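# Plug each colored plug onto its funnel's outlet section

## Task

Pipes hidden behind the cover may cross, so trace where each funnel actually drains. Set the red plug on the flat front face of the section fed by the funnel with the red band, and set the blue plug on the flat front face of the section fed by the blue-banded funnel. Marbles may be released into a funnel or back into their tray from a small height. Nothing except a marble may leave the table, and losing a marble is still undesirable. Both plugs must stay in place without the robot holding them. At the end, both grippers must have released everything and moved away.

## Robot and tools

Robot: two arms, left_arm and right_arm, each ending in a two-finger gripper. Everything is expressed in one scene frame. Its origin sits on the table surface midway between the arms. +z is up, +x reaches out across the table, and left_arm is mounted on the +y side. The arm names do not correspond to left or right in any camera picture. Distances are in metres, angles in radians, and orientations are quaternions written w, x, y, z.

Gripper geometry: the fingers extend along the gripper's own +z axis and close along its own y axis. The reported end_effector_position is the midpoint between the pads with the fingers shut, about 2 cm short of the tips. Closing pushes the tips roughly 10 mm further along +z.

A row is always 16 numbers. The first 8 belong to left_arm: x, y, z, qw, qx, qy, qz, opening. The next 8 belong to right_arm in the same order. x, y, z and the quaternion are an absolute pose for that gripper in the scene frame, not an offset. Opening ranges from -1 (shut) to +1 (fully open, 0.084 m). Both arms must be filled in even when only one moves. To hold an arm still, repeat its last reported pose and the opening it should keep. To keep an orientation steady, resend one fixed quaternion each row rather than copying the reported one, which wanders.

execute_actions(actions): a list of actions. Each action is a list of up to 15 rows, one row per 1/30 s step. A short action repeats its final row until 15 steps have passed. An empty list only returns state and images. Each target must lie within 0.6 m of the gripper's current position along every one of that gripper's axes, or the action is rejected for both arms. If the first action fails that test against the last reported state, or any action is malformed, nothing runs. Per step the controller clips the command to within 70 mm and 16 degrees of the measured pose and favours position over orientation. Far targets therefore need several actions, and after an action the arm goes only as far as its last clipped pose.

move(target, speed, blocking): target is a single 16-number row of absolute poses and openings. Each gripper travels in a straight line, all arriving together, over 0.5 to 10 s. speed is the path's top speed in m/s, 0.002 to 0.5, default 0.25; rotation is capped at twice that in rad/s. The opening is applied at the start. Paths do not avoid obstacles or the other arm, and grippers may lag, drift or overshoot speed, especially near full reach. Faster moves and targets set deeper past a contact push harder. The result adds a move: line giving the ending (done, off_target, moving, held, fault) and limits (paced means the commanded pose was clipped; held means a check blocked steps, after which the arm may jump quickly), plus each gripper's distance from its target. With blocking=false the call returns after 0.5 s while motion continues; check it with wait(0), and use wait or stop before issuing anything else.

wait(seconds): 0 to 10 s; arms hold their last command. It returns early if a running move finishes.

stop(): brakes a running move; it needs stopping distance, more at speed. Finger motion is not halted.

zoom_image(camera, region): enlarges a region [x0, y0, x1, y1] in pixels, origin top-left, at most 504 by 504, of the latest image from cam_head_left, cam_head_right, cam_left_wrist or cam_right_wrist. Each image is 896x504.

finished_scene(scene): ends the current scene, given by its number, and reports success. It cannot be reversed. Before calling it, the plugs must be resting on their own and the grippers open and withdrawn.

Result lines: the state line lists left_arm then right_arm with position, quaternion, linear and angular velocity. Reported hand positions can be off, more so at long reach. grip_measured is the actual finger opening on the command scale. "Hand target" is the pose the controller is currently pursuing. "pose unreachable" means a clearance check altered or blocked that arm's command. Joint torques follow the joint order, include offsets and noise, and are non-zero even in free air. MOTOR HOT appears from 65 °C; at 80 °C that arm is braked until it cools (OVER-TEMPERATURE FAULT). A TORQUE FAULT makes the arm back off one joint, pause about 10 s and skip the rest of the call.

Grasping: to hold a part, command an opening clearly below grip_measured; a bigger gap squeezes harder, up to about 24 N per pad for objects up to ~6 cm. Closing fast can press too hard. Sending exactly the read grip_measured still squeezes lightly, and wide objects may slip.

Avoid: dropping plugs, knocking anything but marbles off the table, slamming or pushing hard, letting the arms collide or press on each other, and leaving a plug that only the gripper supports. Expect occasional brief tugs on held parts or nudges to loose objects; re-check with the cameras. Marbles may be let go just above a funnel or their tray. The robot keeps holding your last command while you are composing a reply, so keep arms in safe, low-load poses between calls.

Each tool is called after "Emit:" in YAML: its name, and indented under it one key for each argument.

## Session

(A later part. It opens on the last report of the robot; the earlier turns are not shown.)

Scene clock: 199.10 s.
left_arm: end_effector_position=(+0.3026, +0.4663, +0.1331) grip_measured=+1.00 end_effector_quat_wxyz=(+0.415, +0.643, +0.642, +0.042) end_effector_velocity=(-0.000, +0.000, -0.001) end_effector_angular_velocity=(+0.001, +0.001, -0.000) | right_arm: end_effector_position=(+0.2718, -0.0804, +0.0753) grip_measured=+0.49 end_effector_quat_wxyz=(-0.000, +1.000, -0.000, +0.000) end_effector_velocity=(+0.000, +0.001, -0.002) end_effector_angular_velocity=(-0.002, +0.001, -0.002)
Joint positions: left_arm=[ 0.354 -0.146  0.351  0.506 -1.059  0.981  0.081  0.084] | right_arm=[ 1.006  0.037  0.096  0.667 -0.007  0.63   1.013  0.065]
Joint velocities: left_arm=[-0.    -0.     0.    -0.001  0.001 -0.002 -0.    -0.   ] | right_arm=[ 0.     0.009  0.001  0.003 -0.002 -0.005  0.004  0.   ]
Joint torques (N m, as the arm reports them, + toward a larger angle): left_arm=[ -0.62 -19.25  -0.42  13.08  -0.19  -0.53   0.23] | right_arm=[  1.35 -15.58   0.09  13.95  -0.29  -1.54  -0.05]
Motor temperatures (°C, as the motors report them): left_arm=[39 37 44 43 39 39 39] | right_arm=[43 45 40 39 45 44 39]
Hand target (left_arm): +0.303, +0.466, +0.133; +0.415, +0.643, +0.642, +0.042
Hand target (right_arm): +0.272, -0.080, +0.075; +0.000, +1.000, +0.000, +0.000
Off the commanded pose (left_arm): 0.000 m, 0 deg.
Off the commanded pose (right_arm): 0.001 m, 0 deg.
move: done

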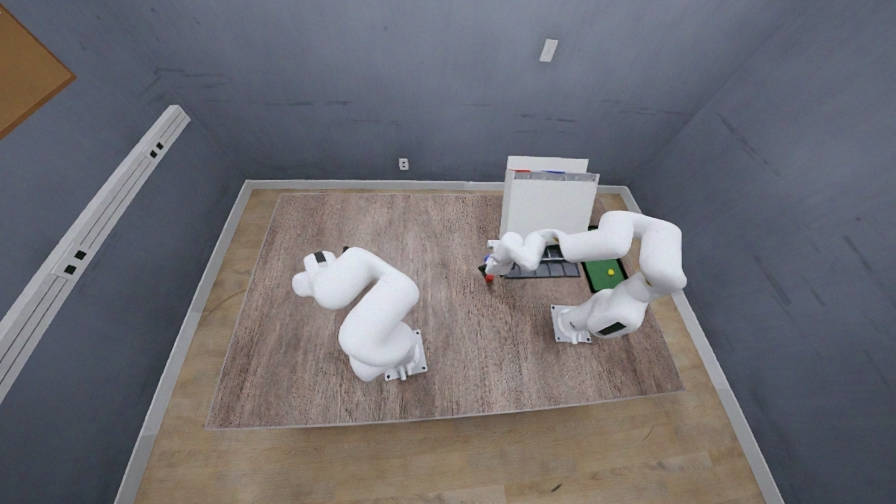

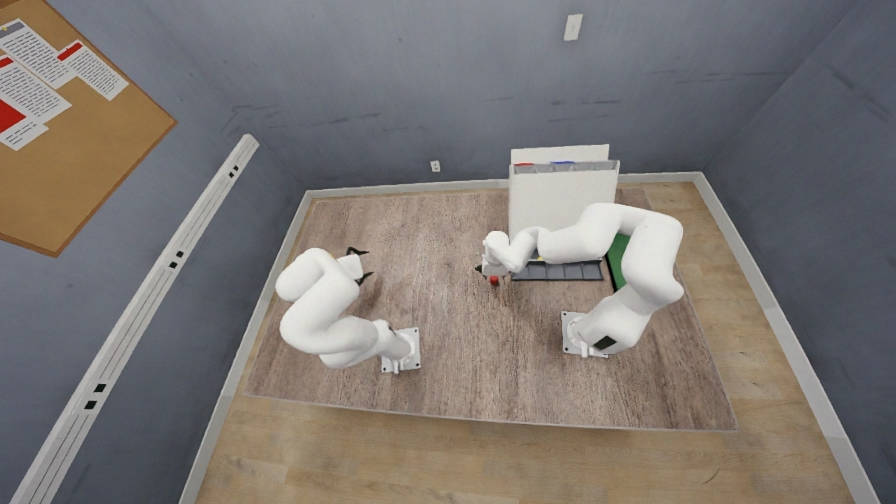

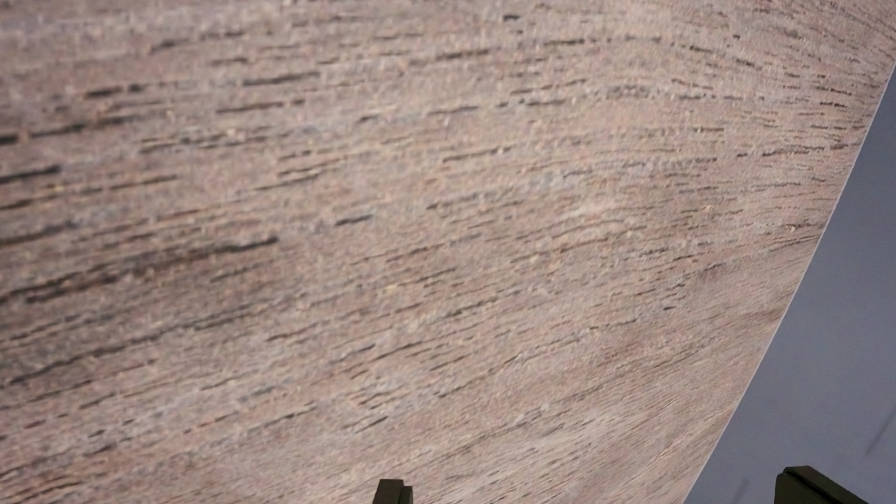

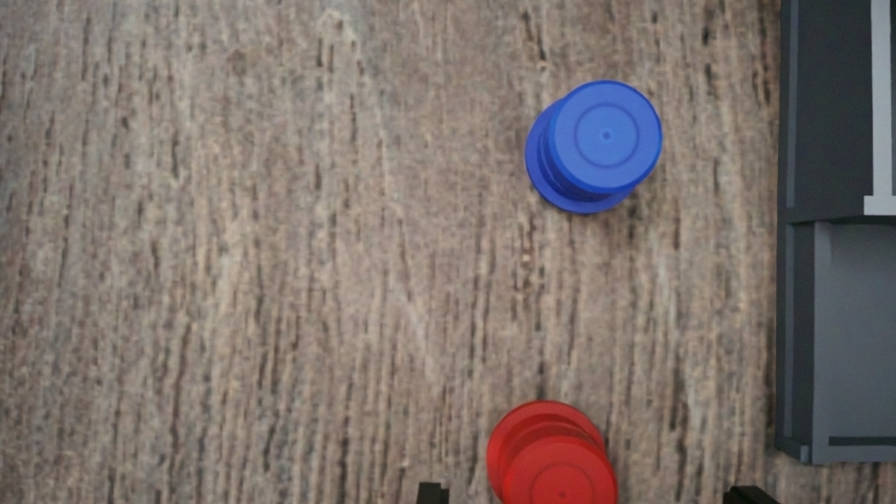

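Emit:
execute_actions:
  actions:
    - [[0.3026,0.4663,0.1331,0.415,0.643,0.642,0.042,1,0.272,-0.079,0.065,0,1,0,0,0.4],[0.3026,0.4663,0.1331,0.415,0.643,0.642,0.042,1,0.272,-0.079,0.055,0,1,0,0,0.3],[0.3026,0.4663,0.1331,0.415,0.643,0.642,0.042,1,0.272,-0.079,0.045,0,1,0,0,0.2],[0.3026,0.4663,0.1331,0.415,0.643,0.642,0.042,1,0.272,-0.079,0.037,0,1,0,0,0.1]]
    - [[0.3026,0.4663,0.1331,0.415,0.643,0.642,0.042,1,0.272,-0.079,0.037,0,1,0,0,0.0],[0.3026,0.4663,0.1331,0.415,0.643,0.642,0.042,1,0.272,-0.079,0.037,0,1,0,0,-0.1],[0.3026,0.4663,0.1331,0.415,0.643,0.642,0.042,1,0.272,-0.079,0.037,0,1,0,0,-0.2],[0.3026,0.4663,0.1331,0.415,0.643,0.642,0.042,1,0.272,-0.079,0.037,0,1,0,0,-0.3],[0.3026,0.4663,0.1331,0.415,0.643,0.642,0.042,1,0.272,-0.079,0.037,0,1,0,0,-0.4],[0.3026,0.4663,0.1331,0.415,0.643,0.642,0.042,1,0.272,-0.079,0.037,0,1,0,0,-0.7]]
    - [[0.3026,0.4663,0.1331,0.415,0.643,0.642,0.042,1,0.272,-0.079,0.045,0,1,0,0,-0.7],[0.3026,0.4663,0.1331,0.415,0.643,0.642,0.042,1,0.272,-0.079,0.055,0,1,0,0,-0.7],[0.3026,0.4663,0.1331,0.415,0.643,0.642,0.042,1,0.272,-0.079,0.065,0,1,0,0,-0.7],[0.3026,0.4663,0.1331,0.415,0.643,0.642,0.042,1,0.272,-0.079,0.075,0,1,0,0,-0.7]]

Emit:
move:
  target: [0.3026,0.4663,0.1331,0.415,0.643,0.642,0.042,1,0.312,-0.351,0.075,0,1,0,0,-0.7]
  speed: 0.3

Scene clock: 221.47 s.
left_arm: end_effector_position=(+0.3026, +0.4663, +0.1331) grip_measured=+1.00 end_effector_quat_wxyz=(+0.415, +0.643, +0.642, +0.042) end_effector_velocity=(+0.000, +0.000, +0.000) end_effector_angular_velocity=(+0.000, -0.000, +0.001) | right_arm: end_effector_position=(+0.2720, -0.0788, +0.0732) grip_measured=-0.33 end_effector_quat_wxyz=(-0.000, +1.000, -0.000, -0.000) end_effector_velocity=(-0.003, -0.005, +0.011) end_effector_angular_velocity=(-0.014, +0.009, +0.001)
Joint positions: left_arm=[ 0.354 -0.146  0.351  0.506 -1.059  0.981  0.081  0.084] | right_arm=[ 1.006  0.047  0.097  0.671 -0.008  0.624  1.015  0.029]
Joint velocities: left_arm=[-0.001  0.     0.     0.    -0.001 -0.001 -0.001  0.   ] | right_arm=[-0.001 -0.036  0.001  0.003  0.008  0.056 -0.008  0.   ]
Joint torques (N m, as the arm reports them, + toward a larger angle): left_arm=[  0.09 -19.08  -0.37  13.19   0.01  -0.41  -0.09] | right_arm=[  1.11 -15.06  -0.52  14.56  -0.12  -1.62   0.01]
Motor temperatures (°C, as the motors report them): left_arm=[39 37 44 43 39 39 39] | right_arm=[43 45 40 38 45 44 39]
Hand target (left_arm): +0.303, +0.466, +0.133; +0.415, +0.643, +0.642, +0.042
Hand target (right_arm): +0.272, -0.079, +0.075; -0.000, +1.000, -0.000, -0.000
Off the commanded pose (left_arm): 0.000 m, 0 deg.
Off the commanded pose (right_arm): 0.002 m, 0 deg.

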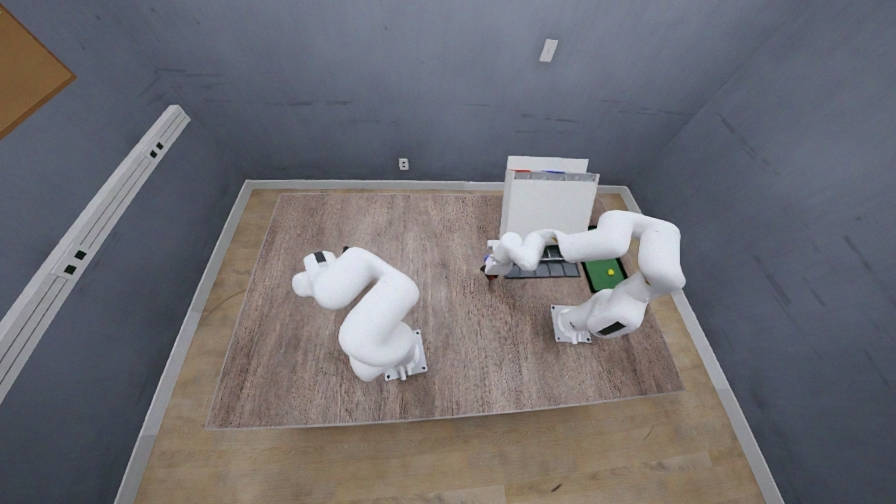

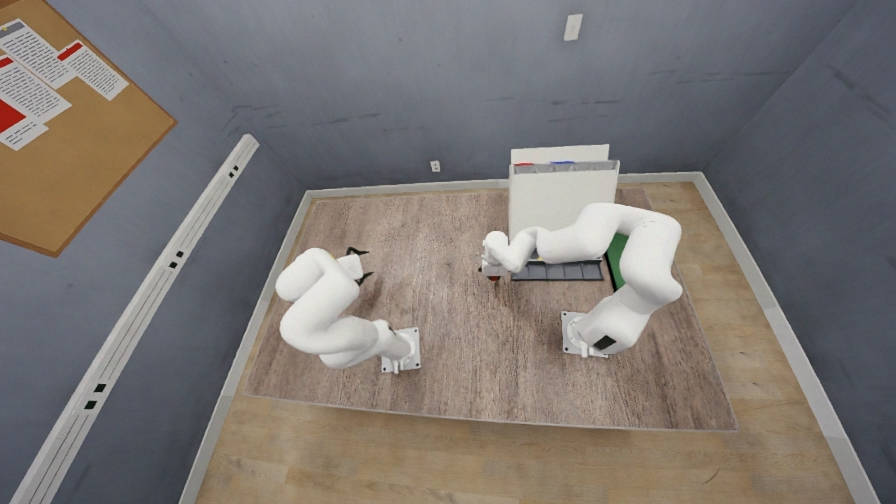

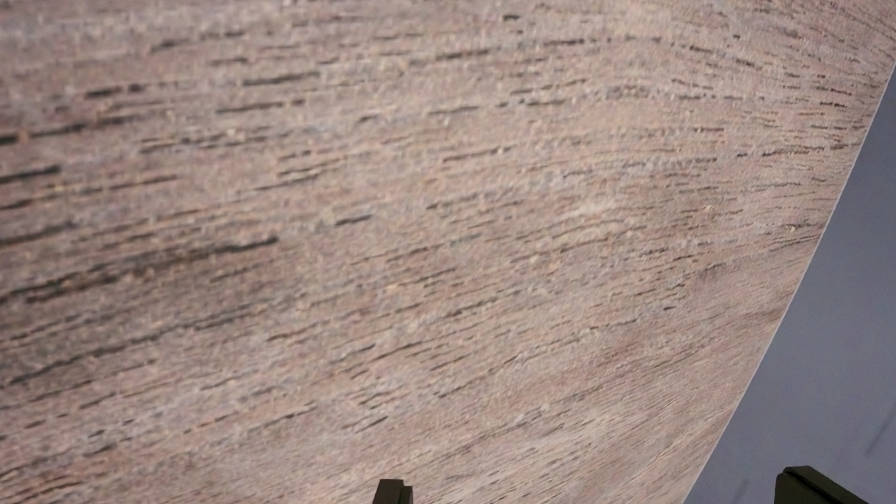

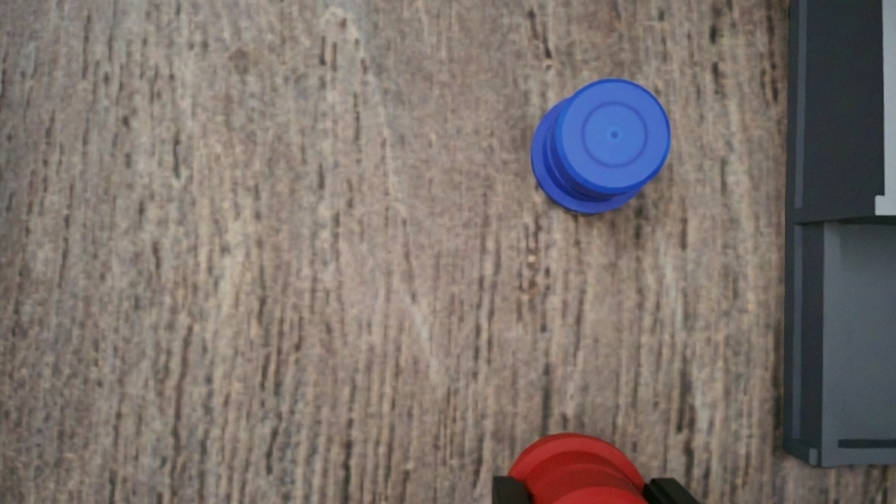

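Scene clock: 223.17 s.
left_arm: end_effector_position=(+0.3026, +0.4663, +0.1331) grip_measured=+1.00 end_effector_quat_wxyz=(+0.415, +0.643, +0.642, +0.042) end_effector_velocity=(+0.001, +0.000, +0.000) end_effector_angular_velocity=(-0.001, +0.001, +0.002) | right_arm: end_effector_position=(+0.3115, -0.3498, +0.0752) grip_measured=-0.33 end_effector_quat_wxyz=(-0.001, +1.000, +0.000, -0.001) end_effector_velocity=(+0.000, -0.002, +0.001) end_effector_angular_velocity=(+0.002, +0.000, -0.004)
Joint positions: left_arm=[ 0.354 -0.146  0.351  0.506 -1.059  0.981  0.081  0.084] | right_arm=[ 0.603 -0.455 -0.282  0.205 -0.196  0.656  0.411  0.029]
Joint velocities: left_arm=[-0.001 -0.    -0.     0.001 -0.001 -0.001 -0.003 -0.   ] | right_arm=[-0.005 -0.006 -0.005 -0.    -0.002  0.005 -0.005  0.   ]
Joint torques (N m, as the arm reports them, + toward a larger angle): left_arm=[  0.54 -19.57  -0.45  12.59  -0.37  -0.33   0.31] | right_arm=[ 1.1  -4.99  1.34 14.89 -0.54 -1.78  0.01]
Motor temperatures (°C, as the motors report them): left_arm=[39 37 44 43 39 39 39] | right_arm=[43 45 40 38 45 44 39]
Hand target (left_arm): +0.303, +0.466, +0.133; +0.415, +0.643, +0.642, +0.042
Hand target (right_arm): +0.312, -0.350, +0.075; -0.002, +1.000, +0.000, -0.001
Off the commanded pose (left_arm): 0.000 m, 0 deg.
Off the commanded pose (right_arm): 0.001 m, 0 deg.
move: done; limits=paced

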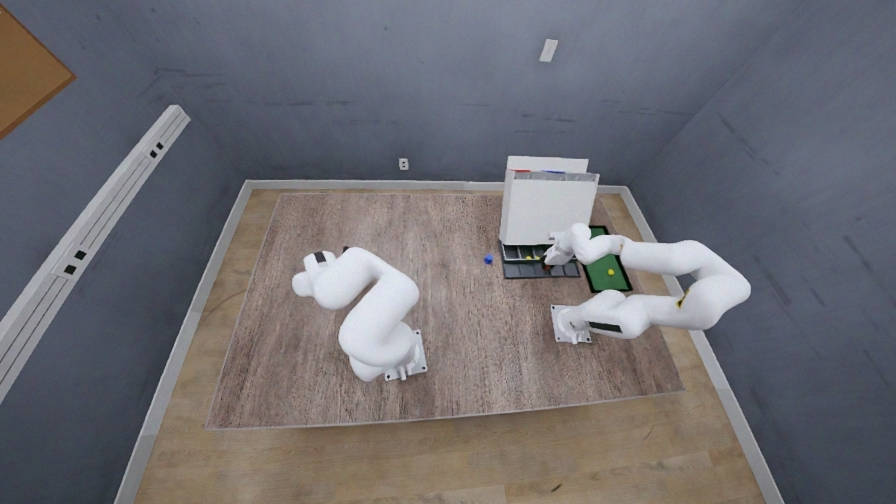

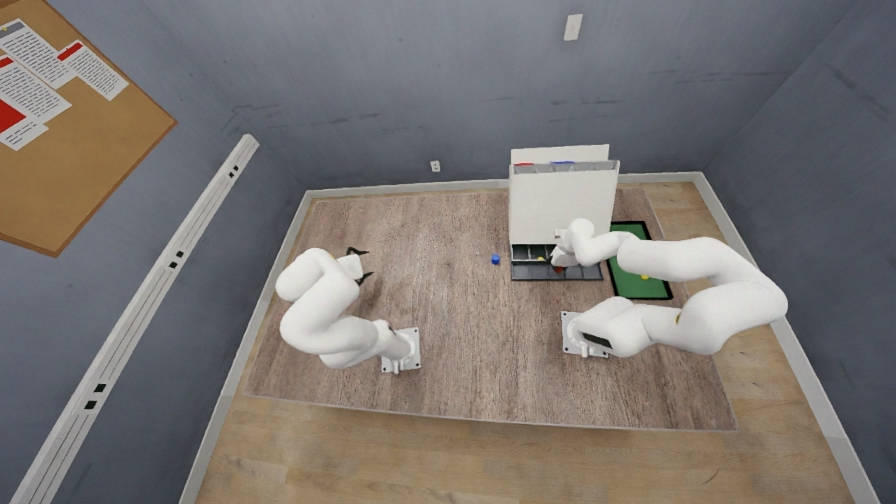

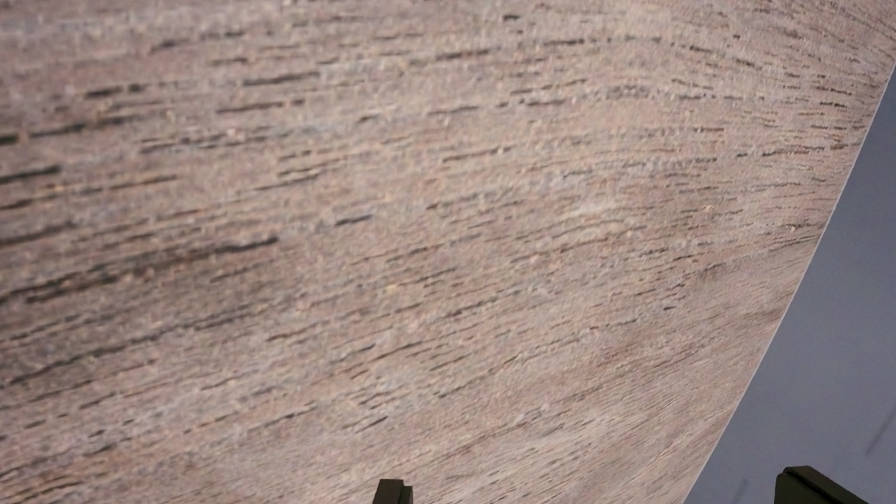

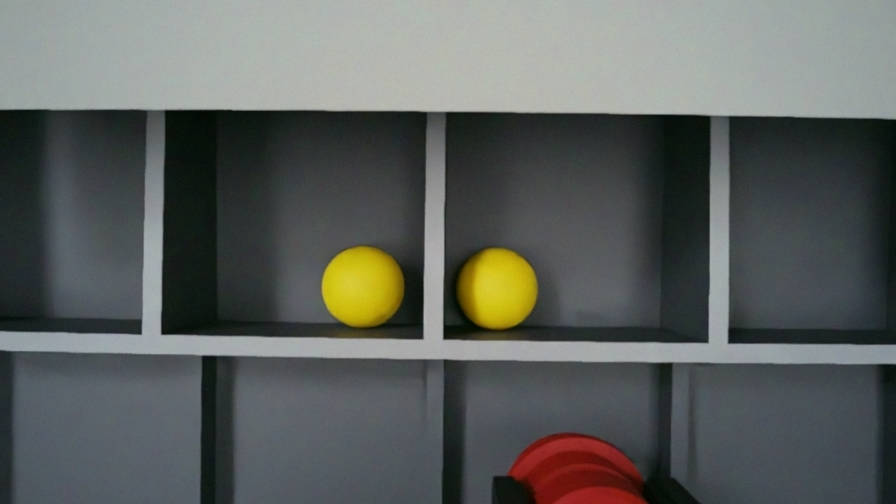

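Emit:
execute_actions:
  actions:
    - [[0.3026,0.4663,0.1331,0.415,0.643,0.642,0.042,1,0.312,-0.351,0.068,0,1,0,0,-0.7],[0.3026,0.4663,0.1331,0.415,0.643,0.642,0.042,1,0.312,-0.351,0.061,0,1,0,0,-0.7],[0.3026,0.4663,0.1331,0.415,0.643,0.642,0.042,1,0.312,-0.351,0.055,0,1,0,0,-0.7],[0.3026,0.4663,0.1331,0.415,0.643,0.642,0.042,1,0.312,-0.351,0.05,0,1,0,0,-0.7],[0.3026,0.4663,0.1331,0.415,0.643,0.642,0.042,1,0.312,-0.351,0.047,0,1,0,0,-0.7],[0.3026,0.4663,0.1331,0.415,0.643,0.642,0.042,1,0.312,-0.351,0.0445,0,1,0,0,-0.7]]
    - [[0.3026,0.4663,0.1331,0.415,0.643,0.642,0.042,1,0.312,-0.351,0.0445,0,1,0,0,-0.7],[0.3026,0.4663,0.1331,0.415,0.643,0.642,0.042,1,0.312,-0.351,0.0445,0,1,0,0,-0.7],[0.3026,0.4663,0.1331,0.415,0.643,0.642,0.042,1,0.312,-0.351,0.0445,0,1,0,0,-0.7],[0.3026,0.4663,0.1331,0.415,0.643,0.642,0.042,1,0.312,-0.351,0.0445,0,1,0,0,-0.7],[0.3026,0.4663,0.1331,0.415,0.643,0.642,0.042,1,0.312,-0.351,0.0445,0,1,0,0,0.2]]
    - [[0.3026,0.4663,0.1331,0.415,0.643,0.642,0.042,1,0.312,-0.351,0.055,0,1,0,0,0.2],[0.3026,0.4663,0.1331,0.415,0.643,0.642,0.042,1,0.312,-0.351,0.065,0,1,0,0,0.2],[0.3026,0.4663,0.1331,0.415,0.643,0.642,0.042,1,0.312,-0.351,0.075,0,1,0,0,0.2],[0.3026,0.4663,0.1331,0.415,0.643,0.642,0.042,1,0.312,-0.351,0.085,0,1,0,0,0.2]]

Emit:
move:
  target: [0.3026,0.4663,0.1331,0.415,0.643,0.642,0.042,1,0.371,-0.0915,0.08,0,1,0,0,0.3]
  speed: 0.3

Scene clock: 245.80 s.
left_arm: end_effector_position=(+0.3026, +0.4663, +0.1331) grip_measured=+1.00 end_effector_quat_wxyz=(+0.415, +0.643, +0.642, +0.042) end_effector_velocity=(-0.000, -0.000, -0.000) end_effector_angular_velocity=(-0.000, +0.001, -0.000) | right_arm: end_effector_position=(+0.3133, -0.3506, +0.0817) grip_measured=+0.19 end_effector_quat_wxyz=(-0.000, +1.000, -0.000, +0.001) end_effector_velocity=(-0.011, -0.003, +0.025) end_effector_angular_velocity=(-0.007, +0.017, +0.004)
Joint positions: left_arm=[ 0.354 -0.146  0.351  0.506 -1.059  0.981  0.081  0.084] | right_arm=[ 0.6   -0.476 -0.279  0.214 -0.201  0.683  0.414  0.052]
Joint velocities: left_arm=[ 0.     0.     0.    -0.001  0.001 -0.     0.     0.   ] | right_arm=[-0.01  -0.129  0.021  0.007 -0.     0.156  0.004  0.   ]
Joint torques (N m, as the arm reports them, + toward a larger angle): left_arm=[  0.21 -19.29  -0.53  12.92  -0.02  -0.62   0.17] | right_arm=[ 0.74 -4.6   1.49 14.4  -0.53 -2.04  0.05]
Motor temperatures (°C, as the motors report them): left_arm=[39 37 44 43 39 39 39] | right_arm=[43 44 40 38 45 44 39]
Hand target (left_arm): +0.303, +0.466, +0.133; +0.415, +0.643, +0.642, +0.042
Hand target (right_arm): +0.312, -0.351, +0.085; -0.000, +1.000, +0.000, +0.000
Off the commanded pose (left_arm): 0.000 m, 0 deg.
Off the commanded pose (right_arm): 0.004 m, 0 deg.

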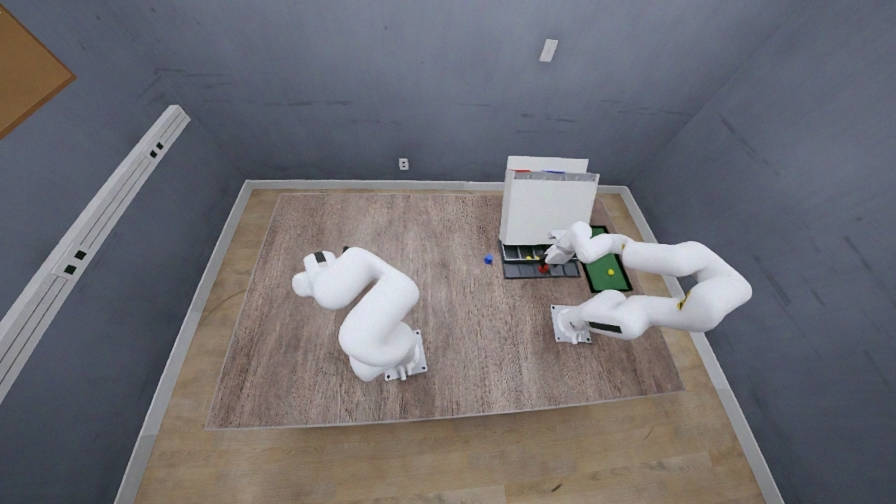

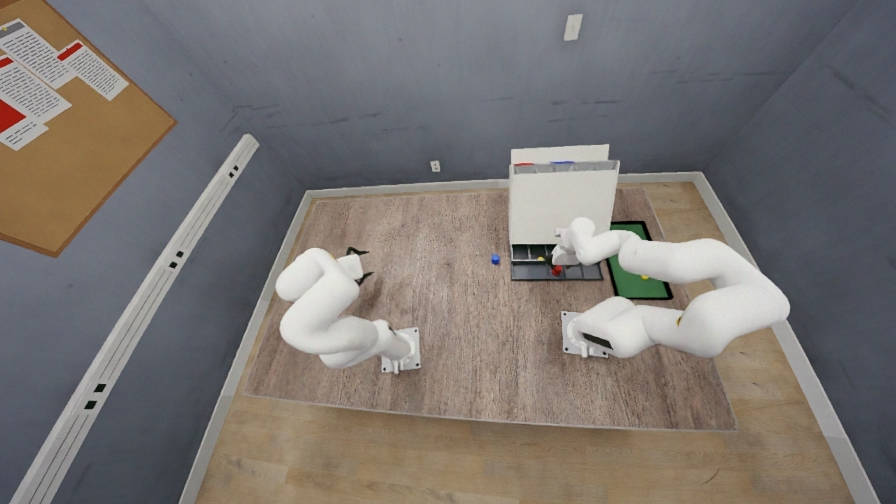

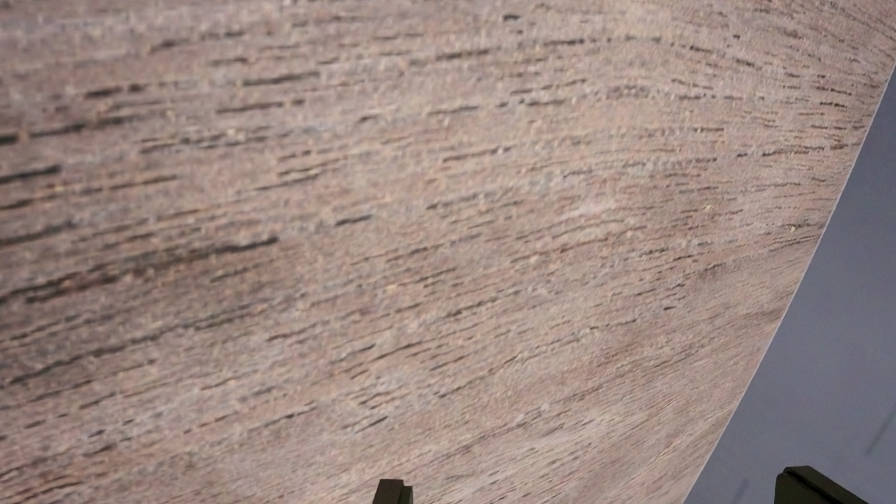

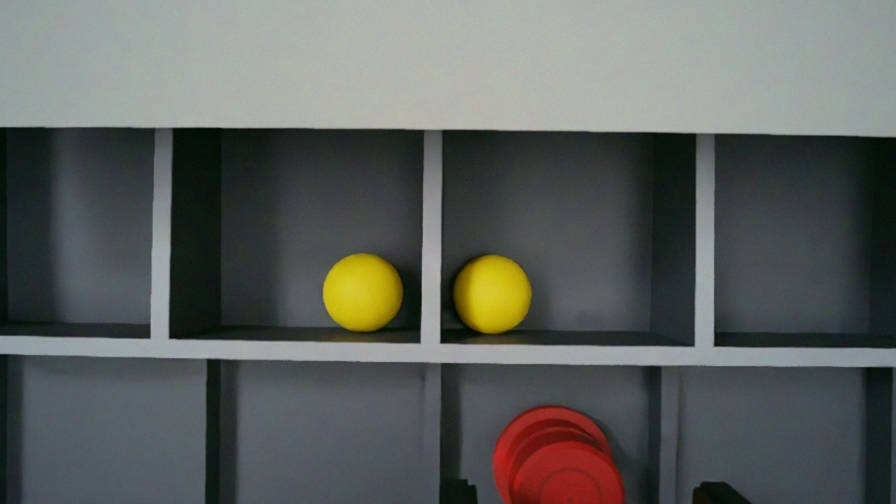

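Scene clock: 247.43 s.
left_arm: end_effector_position=(+0.3026, +0.4663, +0.1331) grip_measured=+1.00 end_effector_quat_wxyz=(+0.415, +0.643, +0.642, +0.042) end_effector_velocity=(+0.000, +0.001, +0.000) end_effector_angular_velocity=(+0.001, -0.000, +0.001) | right_arm: end_effector_position=(+0.3711, -0.0925, +0.0796) grip_measured=+0.29 end_effector_quat_wxyz=(+0.001, +1.000, -0.000, +0.001) end_effector_velocity=(+0.001, +0.003, -0.000) end_effector_angular_velocity=(-0.003, +0.001, -0.001)
Joint positions: left_arm=[ 0.354 -0.146  0.351  0.506 -1.059  0.981  0.081  0.084] | right_arm=[ 0.929  0.174 -0.027  0.861  0.002  0.688  0.808  0.056]
Joint velocities: left_arm=[ 0.    -0.     0.     0.001 -0.    -0.001 -0.     0.   ] | right_arm=[ 0.001  0.01   0.001  0.013 -0.001  0.006  0.004  0.   ]
Joint torques (N m, as the arm reports them, + toward a larger angle): left_arm=[  0.45 -19.4   -0.51  12.87   0.27  -0.7    0.4 ] | right_arm=[  1.07 -18.43  -0.58  14.69   0.49  -1.6    0.14]
Motor temperatures (°C, as the motors report them): left_arm=[39 37 44 43 39 39 39] | right_arm=[43 44 40 38 45 44 39]
Hand target (left_arm): +0.303, +0.466, +0.133; +0.415, +0.643, +0.642, +0.042
Hand target (right_arm): +0.371, -0.092, +0.079; +0.001, +1.000, -0.000, +0.001
Off the commanded pose (left_arm): 0.000 m, 0 deg.
Off the commanded pose (right_arm): 0.001 m, 0 deg.
move: done

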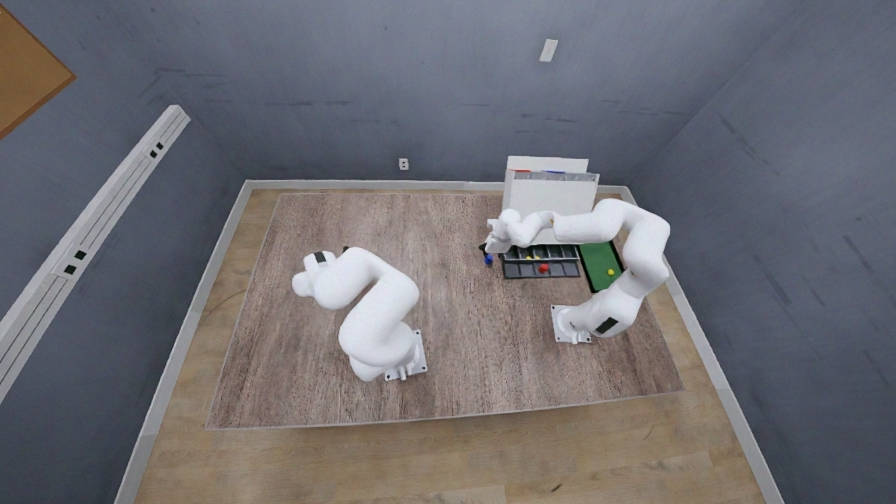

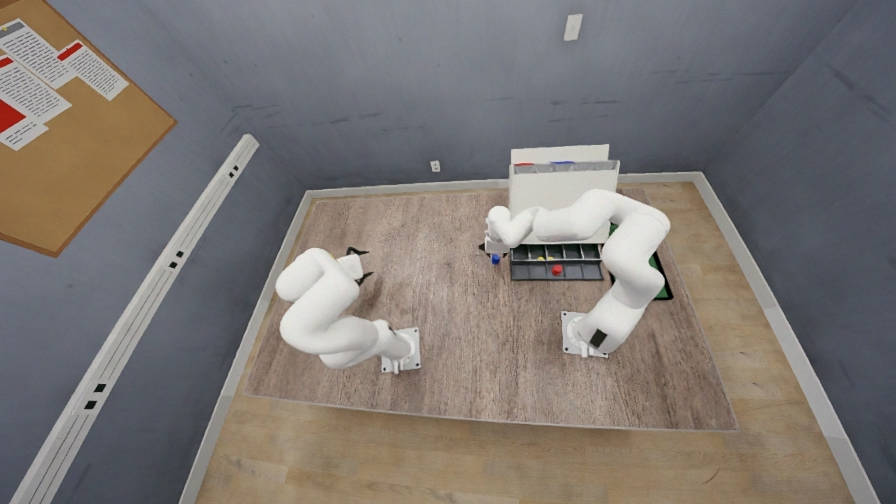

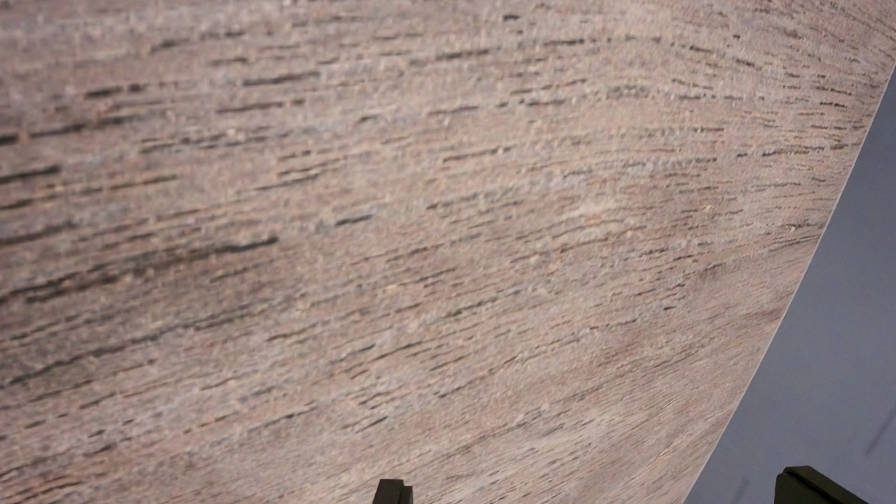

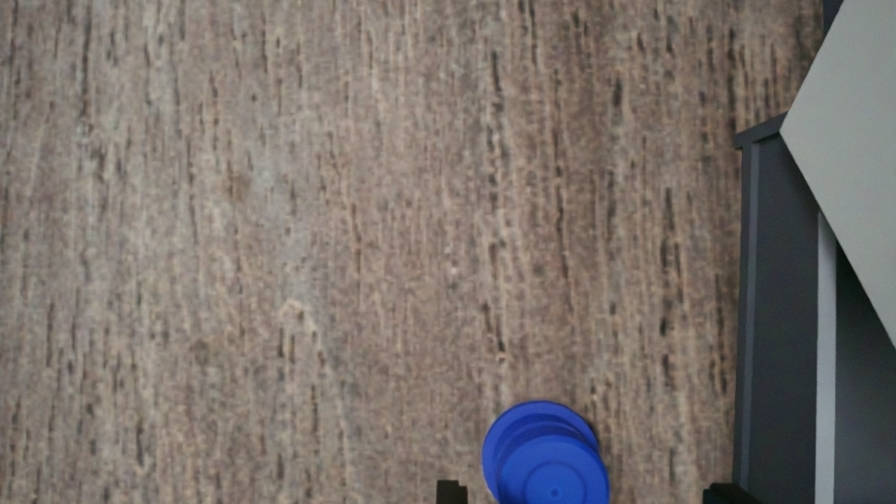

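Emit:
execute_actions:
  actions:
    - [[0.3026,0.4663,0.1331,0.415,0.643,0.642,0.042,1,0.37,-0.09,0.068,0,1,0,0,0.3],[0.3026,0.4663,0.1331,0.415,0.643,0.642,0.042,1,0.37,-0.09,0.057,0,1,0,0,0.3],[0.3026,0.4663,0.1331,0.415,0.643,0.642,0.042,1,0.37,-0.09,0.046,0,1,0,0,0.2],[0.3026,0.4663,0.1331,0.415,0.643,0.642,0.042,1,0.37,-0.09,0.037,0,1,0,0,0.1]]
    - [[0.3026,0.4663,0.1331,0.415,0.643,0.642,0.042,1,0.37,-0.09,0.037,0,1,0,0,0.0],[0.3026,0.4663,0.1331,0.415,0.643,0.642,0.042,1,0.37,-0.09,0.037,0,1,0,0,-0.1],[0.3026,0.4663,0.1331,0.415,0.643,0.642,0.042,1,0.37,-0.09,0.037,0,1,0,0,-0.2],[0.3026,0.4663,0.1331,0.415,0.643,0.642,0.042,1,0.37,-0.09,0.037,0,1,0,0,-0.3],[0.3026,0.4663,0.1331,0.415,0.643,0.642,0.042,1,0.37,-0.09,0.037,0,1,0,0,-0.4],[0.3026,0.4663,0.1331,0.415,0.643,0.642,0.042,1,0.37,-0.09,0.037,0,1,0,0,-0.7]]
    - [[0.3026,0.4663,0.1331,0.415,0.643,0.642,0.042,1,0.37,-0.09,0.045,0,1,0,0,-0.7],[0.3026,0.4663,0.1331,0.415,0.643,0.642,0.042,1,0.365,-0.09,0.052,0,1,0,0,-0.7],[0.3026,0.4663,0.1331,0.415,0.643,0.642,0.042,1,0.355,-0.09,0.059,0,1,0,0,-0.7],[0.3026,0.4663,0.1331,0.415,0.643,0.642,0.042,1,0.345,-0.09,0.066,0,1,0,0,-0.7],[0.3026,0.4663,0.1331,0.415,0.643,0.642,0.042,1,0.335,-0.09,0.072,0,1,0,0,-0.7],[0.3026,0.4663,0.1331,0.415,0.643,0.642,0.042,1,0.325,-0.09,0.075,0,1,0,0,-0.7],[0.3026,0.4663,0.1331,0.415,0.643,0.642,0.042,1,0.312,-0.09,0.075,0,1,0,0,-0.7]]

Emit:
move:
  target: [0.3026,0.4663,0.1331,0.415,0.643,0.642,0.042,1,0.311,-0.277,0.075,0,1,0,0,-0.7]
  speed: 0.3

Scene clock: 269.53 s.
left_arm: end_effector_position=(+0.3026, +0.4663, +0.1331) grip_measured=+1.00 end_effector_quat_wxyz=(+0.415, +0.643, +0.642, +0.042) end_effector_velocity=(+0.000, -0.001, -0.000) end_effector_angular_velocity=(-0.001, -0.000, -0.000) | right_arm: end_effector_position=(+0.3173, -0.0893, +0.0710) grip_measured=-0.33 end_effector_quat_wxyz=(+0.000, +1.000, +0.001, -0.001) end_effector_velocity=(-0.041, -0.009, +0.033) end_effector_angular_velocity=(+0.005, -0.013, -0.035)
Joint positions: left_arm=[ 0.354 -0.146  0.351  0.506 -1.059  0.981  0.081  0.084] | right_arm=[ 0.984  0.102  0.014  0.734 -0.002  0.634  0.904  0.029]
Joint velocities: left_arm=[-0.001 -0.    -0.    -0.001 -0.001  0.     0.    -0.   ] | right_arm=[ 0.042 -0.178  0.024 -0.111 -0.011  0.054  0.11   0.   ]
Joint torques (N m, as the arm reports them, + toward a larger angle): left_arm=[  0.15 -19.16  -0.53  12.81  -0.02  -0.3    0.1 ] | right_arm=[  0.14 -15.09  -0.93  14.95  -0.1   -1.56  -0.61]
Motor temperatures (°C, as the motors report them): left_arm=[39 37 44 43 39 39 39] | right_arm=[43 45 40 38 45 44 39]
Hand target (left_arm): +0.303, +0.466, +0.133; +0.415, +0.643, +0.642, +0.042
Hand target (right_arm): +0.312, -0.090, +0.075; +0.000, +1.000, +0.000, +0.000
Off the commanded pose (left_arm): 0.000 m, 0 deg.
Off the commanded pose (right_arm): 0.007 m, 0 deg.

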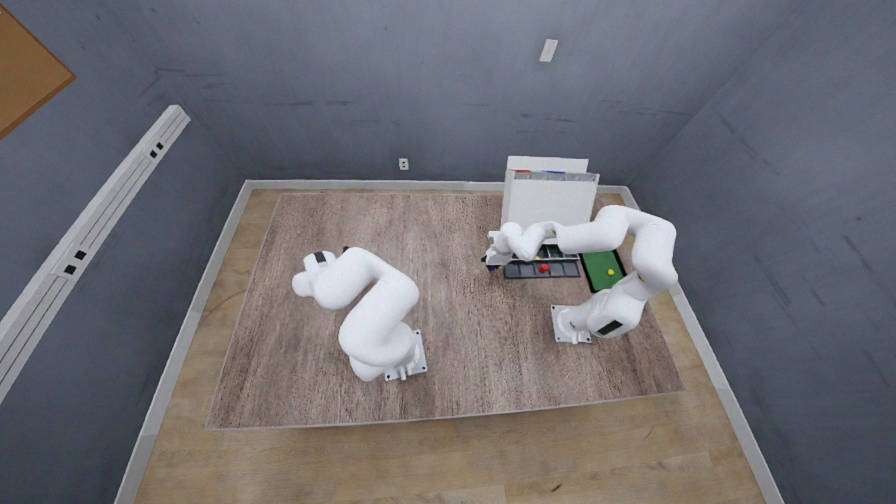

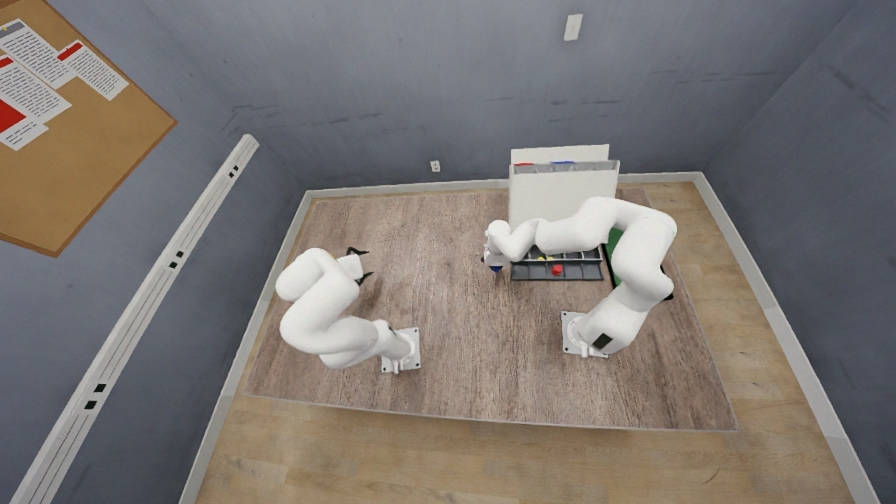

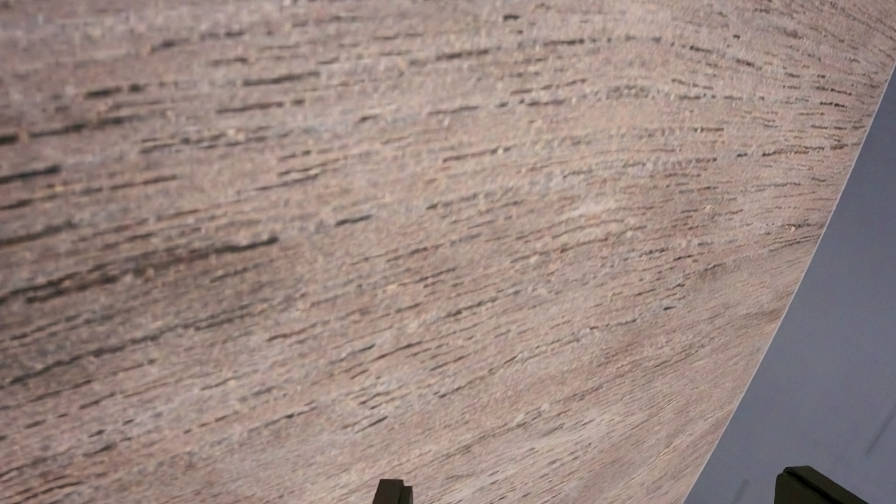

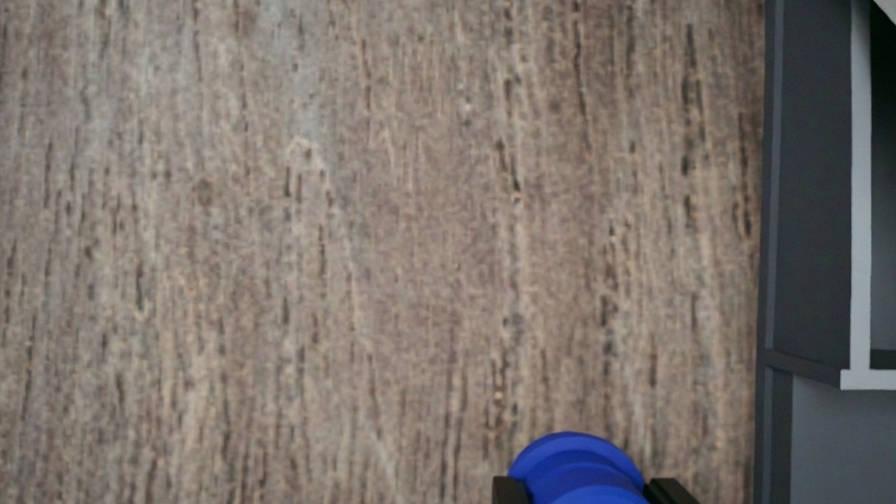

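Scene clock: 270.93 s.
left_arm: end_effector_position=(+0.3026, +0.4663, +0.1331) grip_measured=+1.00 end_effector_quat_wxyz=(+0.415, +0.643, +0.642, +0.042) end_effector_velocity=(+0.000, -0.000, -0.000) end_effector_angular_velocity=(+0.002, -0.001, -0.003) | right_arm: end_effector_position=(+0.3108, -0.2762, +0.0752) grip_measured=-0.33 end_effector_quat_wxyz=(-0.001, +1.000, +0.000, -0.001) end_effector_velocity=(-0.000, -0.002, +0.002) end_effector_angular_velocity=(+0.002, -0.001, +0.001)
Joint positions: left_arm=[ 0.354 -0.146  0.351  0.506 -1.059  0.981  0.081  0.084] | right_arm=[ 0.775 -0.33  -0.182  0.292 -0.098  0.62   0.588  0.029]
Joint velocities: left_arm=[-0.002  0.    -0.     0.     0.    -0.001  0.002  0.   ] | right_arm=[-0.004 -0.011 -0.003 -0.004 -0.003  0.005 -0.005 -0.   ]
Joint torques (N m, as the arm reports them, + toward a larger angle): left_arm=[  0.31 -19.13  -0.58  13.1   -0.02  -0.44   0.04] | right_arm=[ 1.26 -7.79  0.63 14.6  -0.08 -2.04 -0.03]
Motor temperatures (°C, as the motors report them): left_arm=[39 37 44 43 39 39 39] | right_arm=[43 45 40 38 45 44 39]
Hand target (left_arm): +0.303, +0.466, +0.133; +0.415, +0.643, +0.642, +0.042
Hand target (right_arm): +0.311, -0.277, +0.075; -0.001, +1.000, +0.000, -0.001
Off the commanded pose (left_arm): 0.000 m, 0 deg.
Off the commanded pose (right_arm): 0.001 m, 0 deg.
move: done

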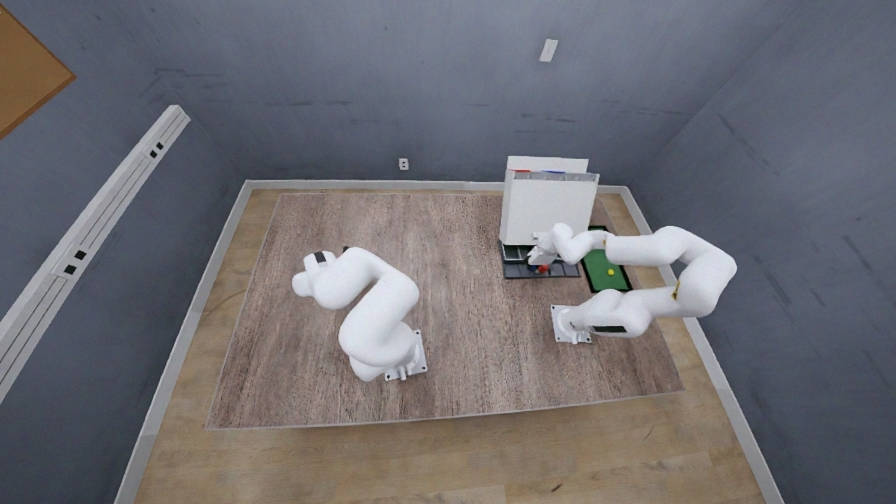

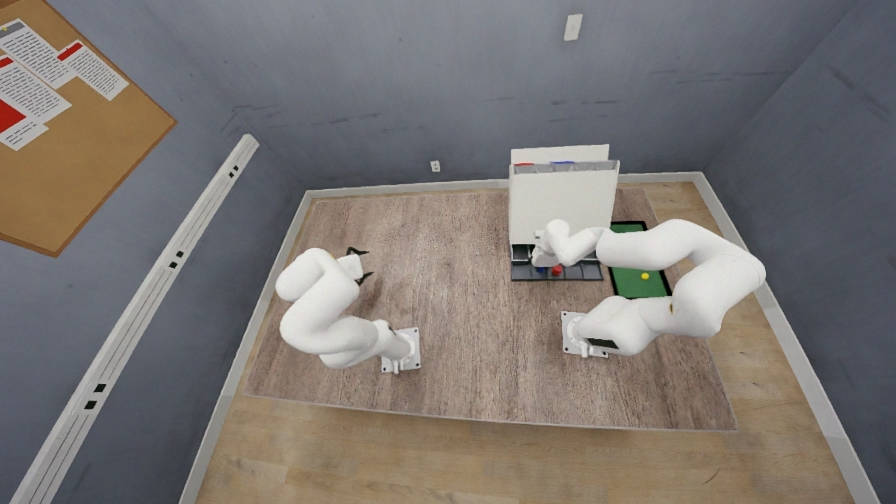

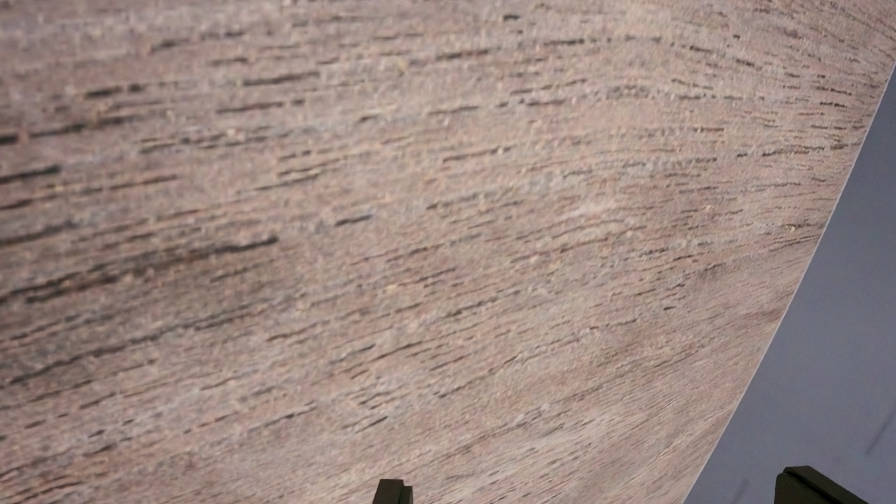

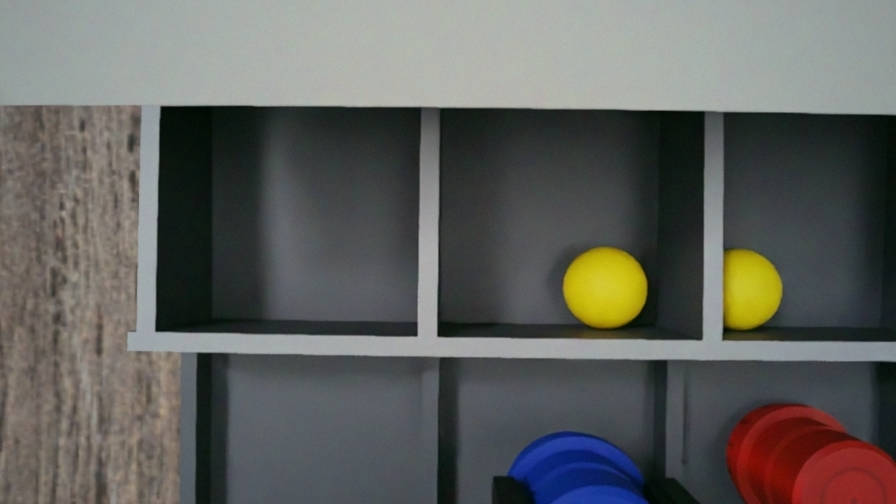

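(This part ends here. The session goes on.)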